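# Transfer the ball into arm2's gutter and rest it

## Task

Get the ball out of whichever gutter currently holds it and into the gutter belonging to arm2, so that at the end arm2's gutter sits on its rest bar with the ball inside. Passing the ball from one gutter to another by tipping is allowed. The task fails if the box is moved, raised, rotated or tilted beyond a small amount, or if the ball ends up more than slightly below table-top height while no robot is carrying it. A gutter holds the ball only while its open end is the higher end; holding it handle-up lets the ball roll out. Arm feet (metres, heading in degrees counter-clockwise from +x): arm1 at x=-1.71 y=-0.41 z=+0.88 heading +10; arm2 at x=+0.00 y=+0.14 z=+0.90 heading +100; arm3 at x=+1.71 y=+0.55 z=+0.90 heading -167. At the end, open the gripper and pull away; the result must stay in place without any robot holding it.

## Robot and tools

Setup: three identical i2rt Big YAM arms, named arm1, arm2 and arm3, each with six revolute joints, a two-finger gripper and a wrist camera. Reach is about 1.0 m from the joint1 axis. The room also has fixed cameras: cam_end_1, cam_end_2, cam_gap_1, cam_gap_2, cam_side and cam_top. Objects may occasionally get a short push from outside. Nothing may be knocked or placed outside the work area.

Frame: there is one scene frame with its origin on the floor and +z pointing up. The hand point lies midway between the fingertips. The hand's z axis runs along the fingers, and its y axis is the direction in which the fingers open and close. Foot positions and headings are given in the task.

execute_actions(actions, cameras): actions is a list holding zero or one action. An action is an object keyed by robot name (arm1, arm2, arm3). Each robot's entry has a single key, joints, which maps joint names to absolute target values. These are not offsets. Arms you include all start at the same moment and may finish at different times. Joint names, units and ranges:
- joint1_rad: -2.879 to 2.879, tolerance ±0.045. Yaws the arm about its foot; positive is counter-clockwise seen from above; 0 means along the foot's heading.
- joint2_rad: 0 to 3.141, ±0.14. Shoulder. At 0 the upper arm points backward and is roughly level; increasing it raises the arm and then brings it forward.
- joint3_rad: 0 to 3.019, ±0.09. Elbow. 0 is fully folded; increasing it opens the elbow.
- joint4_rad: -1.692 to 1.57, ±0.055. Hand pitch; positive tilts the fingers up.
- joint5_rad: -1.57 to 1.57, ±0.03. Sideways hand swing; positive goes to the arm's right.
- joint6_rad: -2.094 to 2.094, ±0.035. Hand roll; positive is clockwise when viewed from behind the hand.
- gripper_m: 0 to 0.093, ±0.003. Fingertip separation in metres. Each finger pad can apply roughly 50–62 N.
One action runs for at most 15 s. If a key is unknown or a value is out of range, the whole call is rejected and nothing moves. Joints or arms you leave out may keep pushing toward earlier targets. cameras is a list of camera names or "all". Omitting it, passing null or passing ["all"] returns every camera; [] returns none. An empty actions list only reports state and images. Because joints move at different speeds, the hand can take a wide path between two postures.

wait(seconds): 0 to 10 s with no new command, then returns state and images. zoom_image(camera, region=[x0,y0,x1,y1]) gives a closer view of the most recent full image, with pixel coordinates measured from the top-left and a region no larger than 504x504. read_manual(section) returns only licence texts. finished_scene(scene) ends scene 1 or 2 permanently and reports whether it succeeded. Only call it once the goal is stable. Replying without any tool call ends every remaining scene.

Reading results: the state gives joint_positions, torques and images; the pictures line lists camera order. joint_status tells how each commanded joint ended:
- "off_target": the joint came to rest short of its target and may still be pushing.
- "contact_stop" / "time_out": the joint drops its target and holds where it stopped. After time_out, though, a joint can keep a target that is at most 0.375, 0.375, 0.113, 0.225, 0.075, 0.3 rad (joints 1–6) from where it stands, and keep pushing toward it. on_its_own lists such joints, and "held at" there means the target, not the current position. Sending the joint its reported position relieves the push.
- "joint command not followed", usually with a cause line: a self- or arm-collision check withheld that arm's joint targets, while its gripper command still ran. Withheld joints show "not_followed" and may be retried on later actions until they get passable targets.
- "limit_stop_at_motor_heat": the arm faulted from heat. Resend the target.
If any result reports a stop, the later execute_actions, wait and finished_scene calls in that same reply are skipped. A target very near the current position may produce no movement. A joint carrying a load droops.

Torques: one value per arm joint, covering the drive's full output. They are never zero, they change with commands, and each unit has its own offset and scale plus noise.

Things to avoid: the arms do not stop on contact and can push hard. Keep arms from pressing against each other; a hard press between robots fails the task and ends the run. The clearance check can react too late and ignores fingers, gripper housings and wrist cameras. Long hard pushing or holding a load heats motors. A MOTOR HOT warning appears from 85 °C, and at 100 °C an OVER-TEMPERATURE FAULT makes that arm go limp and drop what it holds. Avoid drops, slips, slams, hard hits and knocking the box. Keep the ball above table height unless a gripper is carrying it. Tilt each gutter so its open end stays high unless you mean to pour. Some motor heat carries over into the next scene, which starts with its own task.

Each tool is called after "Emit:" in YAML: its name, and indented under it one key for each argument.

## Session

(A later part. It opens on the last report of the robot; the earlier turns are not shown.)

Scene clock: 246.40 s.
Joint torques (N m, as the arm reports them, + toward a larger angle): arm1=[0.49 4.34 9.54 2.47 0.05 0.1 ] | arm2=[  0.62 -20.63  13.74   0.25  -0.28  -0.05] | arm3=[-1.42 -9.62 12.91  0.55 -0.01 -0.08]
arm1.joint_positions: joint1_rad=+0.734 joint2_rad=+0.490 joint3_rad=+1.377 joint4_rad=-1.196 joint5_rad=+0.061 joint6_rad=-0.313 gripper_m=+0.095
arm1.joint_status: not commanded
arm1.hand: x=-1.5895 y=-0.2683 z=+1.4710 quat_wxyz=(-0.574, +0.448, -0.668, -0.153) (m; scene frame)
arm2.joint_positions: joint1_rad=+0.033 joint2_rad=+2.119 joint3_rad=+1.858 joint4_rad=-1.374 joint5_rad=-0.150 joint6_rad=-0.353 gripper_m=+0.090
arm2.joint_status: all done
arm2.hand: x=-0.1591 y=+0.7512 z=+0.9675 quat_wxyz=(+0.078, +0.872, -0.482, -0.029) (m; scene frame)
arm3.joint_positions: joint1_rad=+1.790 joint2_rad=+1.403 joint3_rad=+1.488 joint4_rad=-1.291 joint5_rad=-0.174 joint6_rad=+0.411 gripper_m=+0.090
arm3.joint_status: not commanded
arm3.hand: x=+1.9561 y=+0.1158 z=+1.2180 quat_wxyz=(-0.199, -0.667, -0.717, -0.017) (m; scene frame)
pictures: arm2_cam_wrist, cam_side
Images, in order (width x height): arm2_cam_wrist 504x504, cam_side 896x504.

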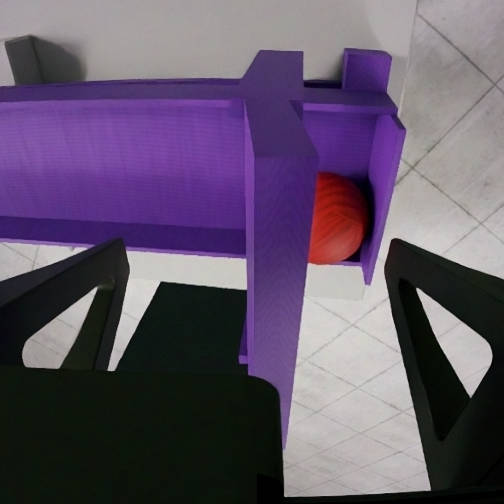

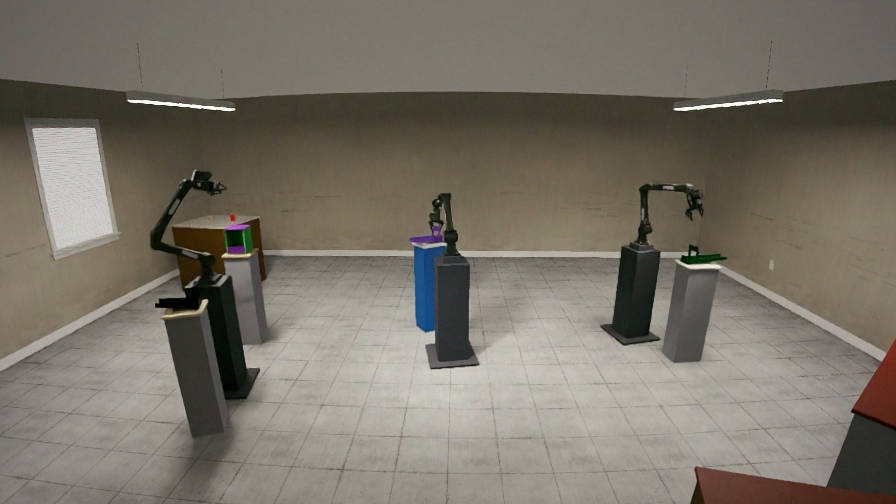

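Emit:
execute_actions:
  actions:
    - {"arm2":{"joints":{"joint2_rad":1.85,"joint3_rad":1.95,"joint4_rad":-1.6}}}
  cameras: ["arm2_cam_wrist","cam_side","cam_gap_2"]

Emit:
zoom_image:
  camera: "cam_gap_2"
  region: [0, 200, 200, 400]

Scene clock: 251.80 s.
Joint torques (N m, as the arm reports them, + toward a larger angle): arm1=[0.49 4.35 9.54 2.47 0.05 0.1 ] | arm2=[  1.23 -17.63  11.47  -0.25  -0.31  -0.06] | arm3=[-1.58 -9.57 12.93  0.53 -0.01 -0.09]
arm1.joint_positions: joint1_rad=+0.734 joint2_rad=+0.490 joint3_rad=+1.377 joint4_rad=-1.196 joint5_rad=+0.061 joint6_rad=-0.313 gripper_m=+0.095
arm1.joint_status: not commanded
arm1.hand: x=-1.5895 y=-0.2683 z=+1.4710 quat_wxyz=(-0.574, +0.448, -0.668, -0.153) (m; scene frame)
arm2.joint_positions: joint1_rad=+0.033 joint2_rad=+1.837 joint3_rad=+1.922 joint4_rad=-1.591 joint5_rad=-0.150 joint6_rad=-0.353 gripper_m=+0.090
arm2.joint_status: all done
arm2.hand: x=-0.1504 y=+0.7079 z=+1.1593 quat_wxyz=(+0.030, +0.875, -0.478, -0.071) (m; scene frame)
arm3.joint_positions: joint1_rad=+1.790 joint2_rad=+1.403 joint3_rad=+1.488 joint4_rad=-1.291 joint5_rad=-0.174 joint6_rad=+0.411 gripper_m=+0.090
arm3.joint_status: not commanded
arm3.hand: x=+1.9561 y=+0.1158 z=+1.2180 quat_wxyz=(-0.199, -0.667, -0.717, -0.017) (m; scene frame)
pictures: arm2_cam_wrist, cam_gap_2, cam_side
Images, in order (width x height): arm2_cam_wrist 504x504, cam_gap_2 896x504, cam_side 896x504.

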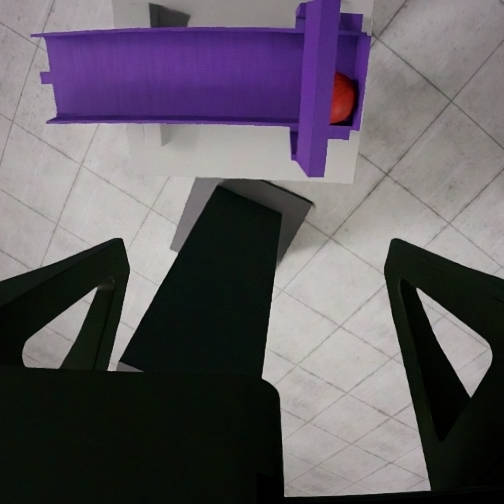

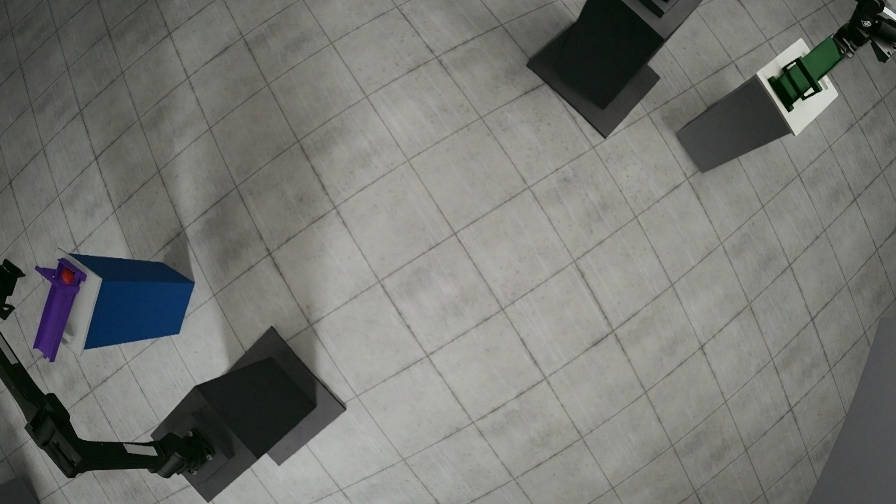

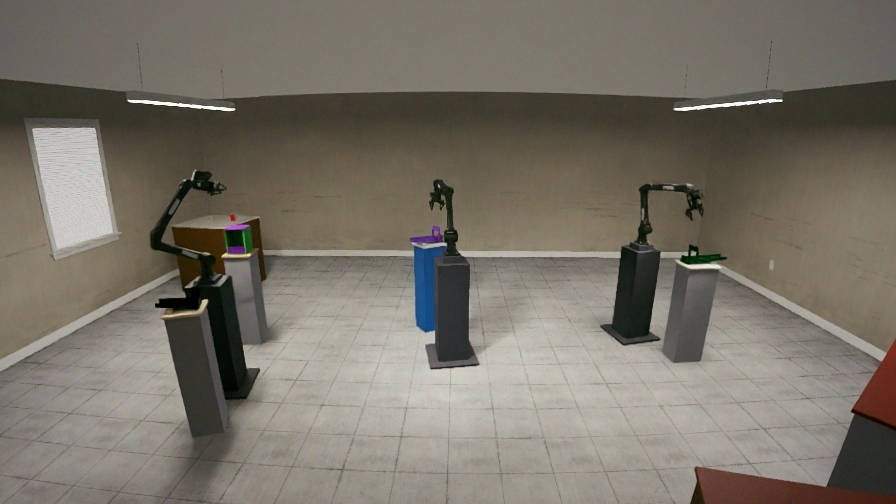

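Region (0, 200, 200, 400) of cam_gap_2's 896x504 image, scaled by 2.520, with more detail than that image has.

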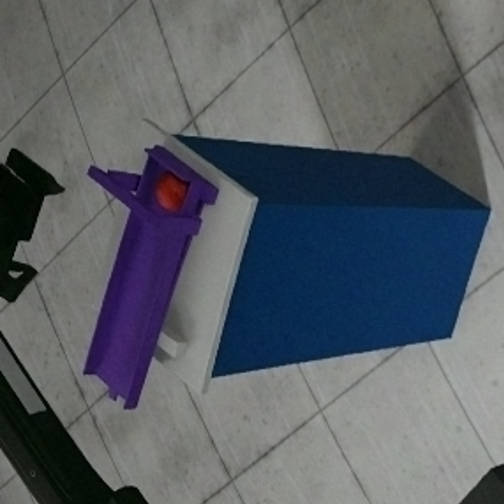

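Matches the original placement.

Emit:
finished_scene:
  scene: 1

The scene is finished: the task was done.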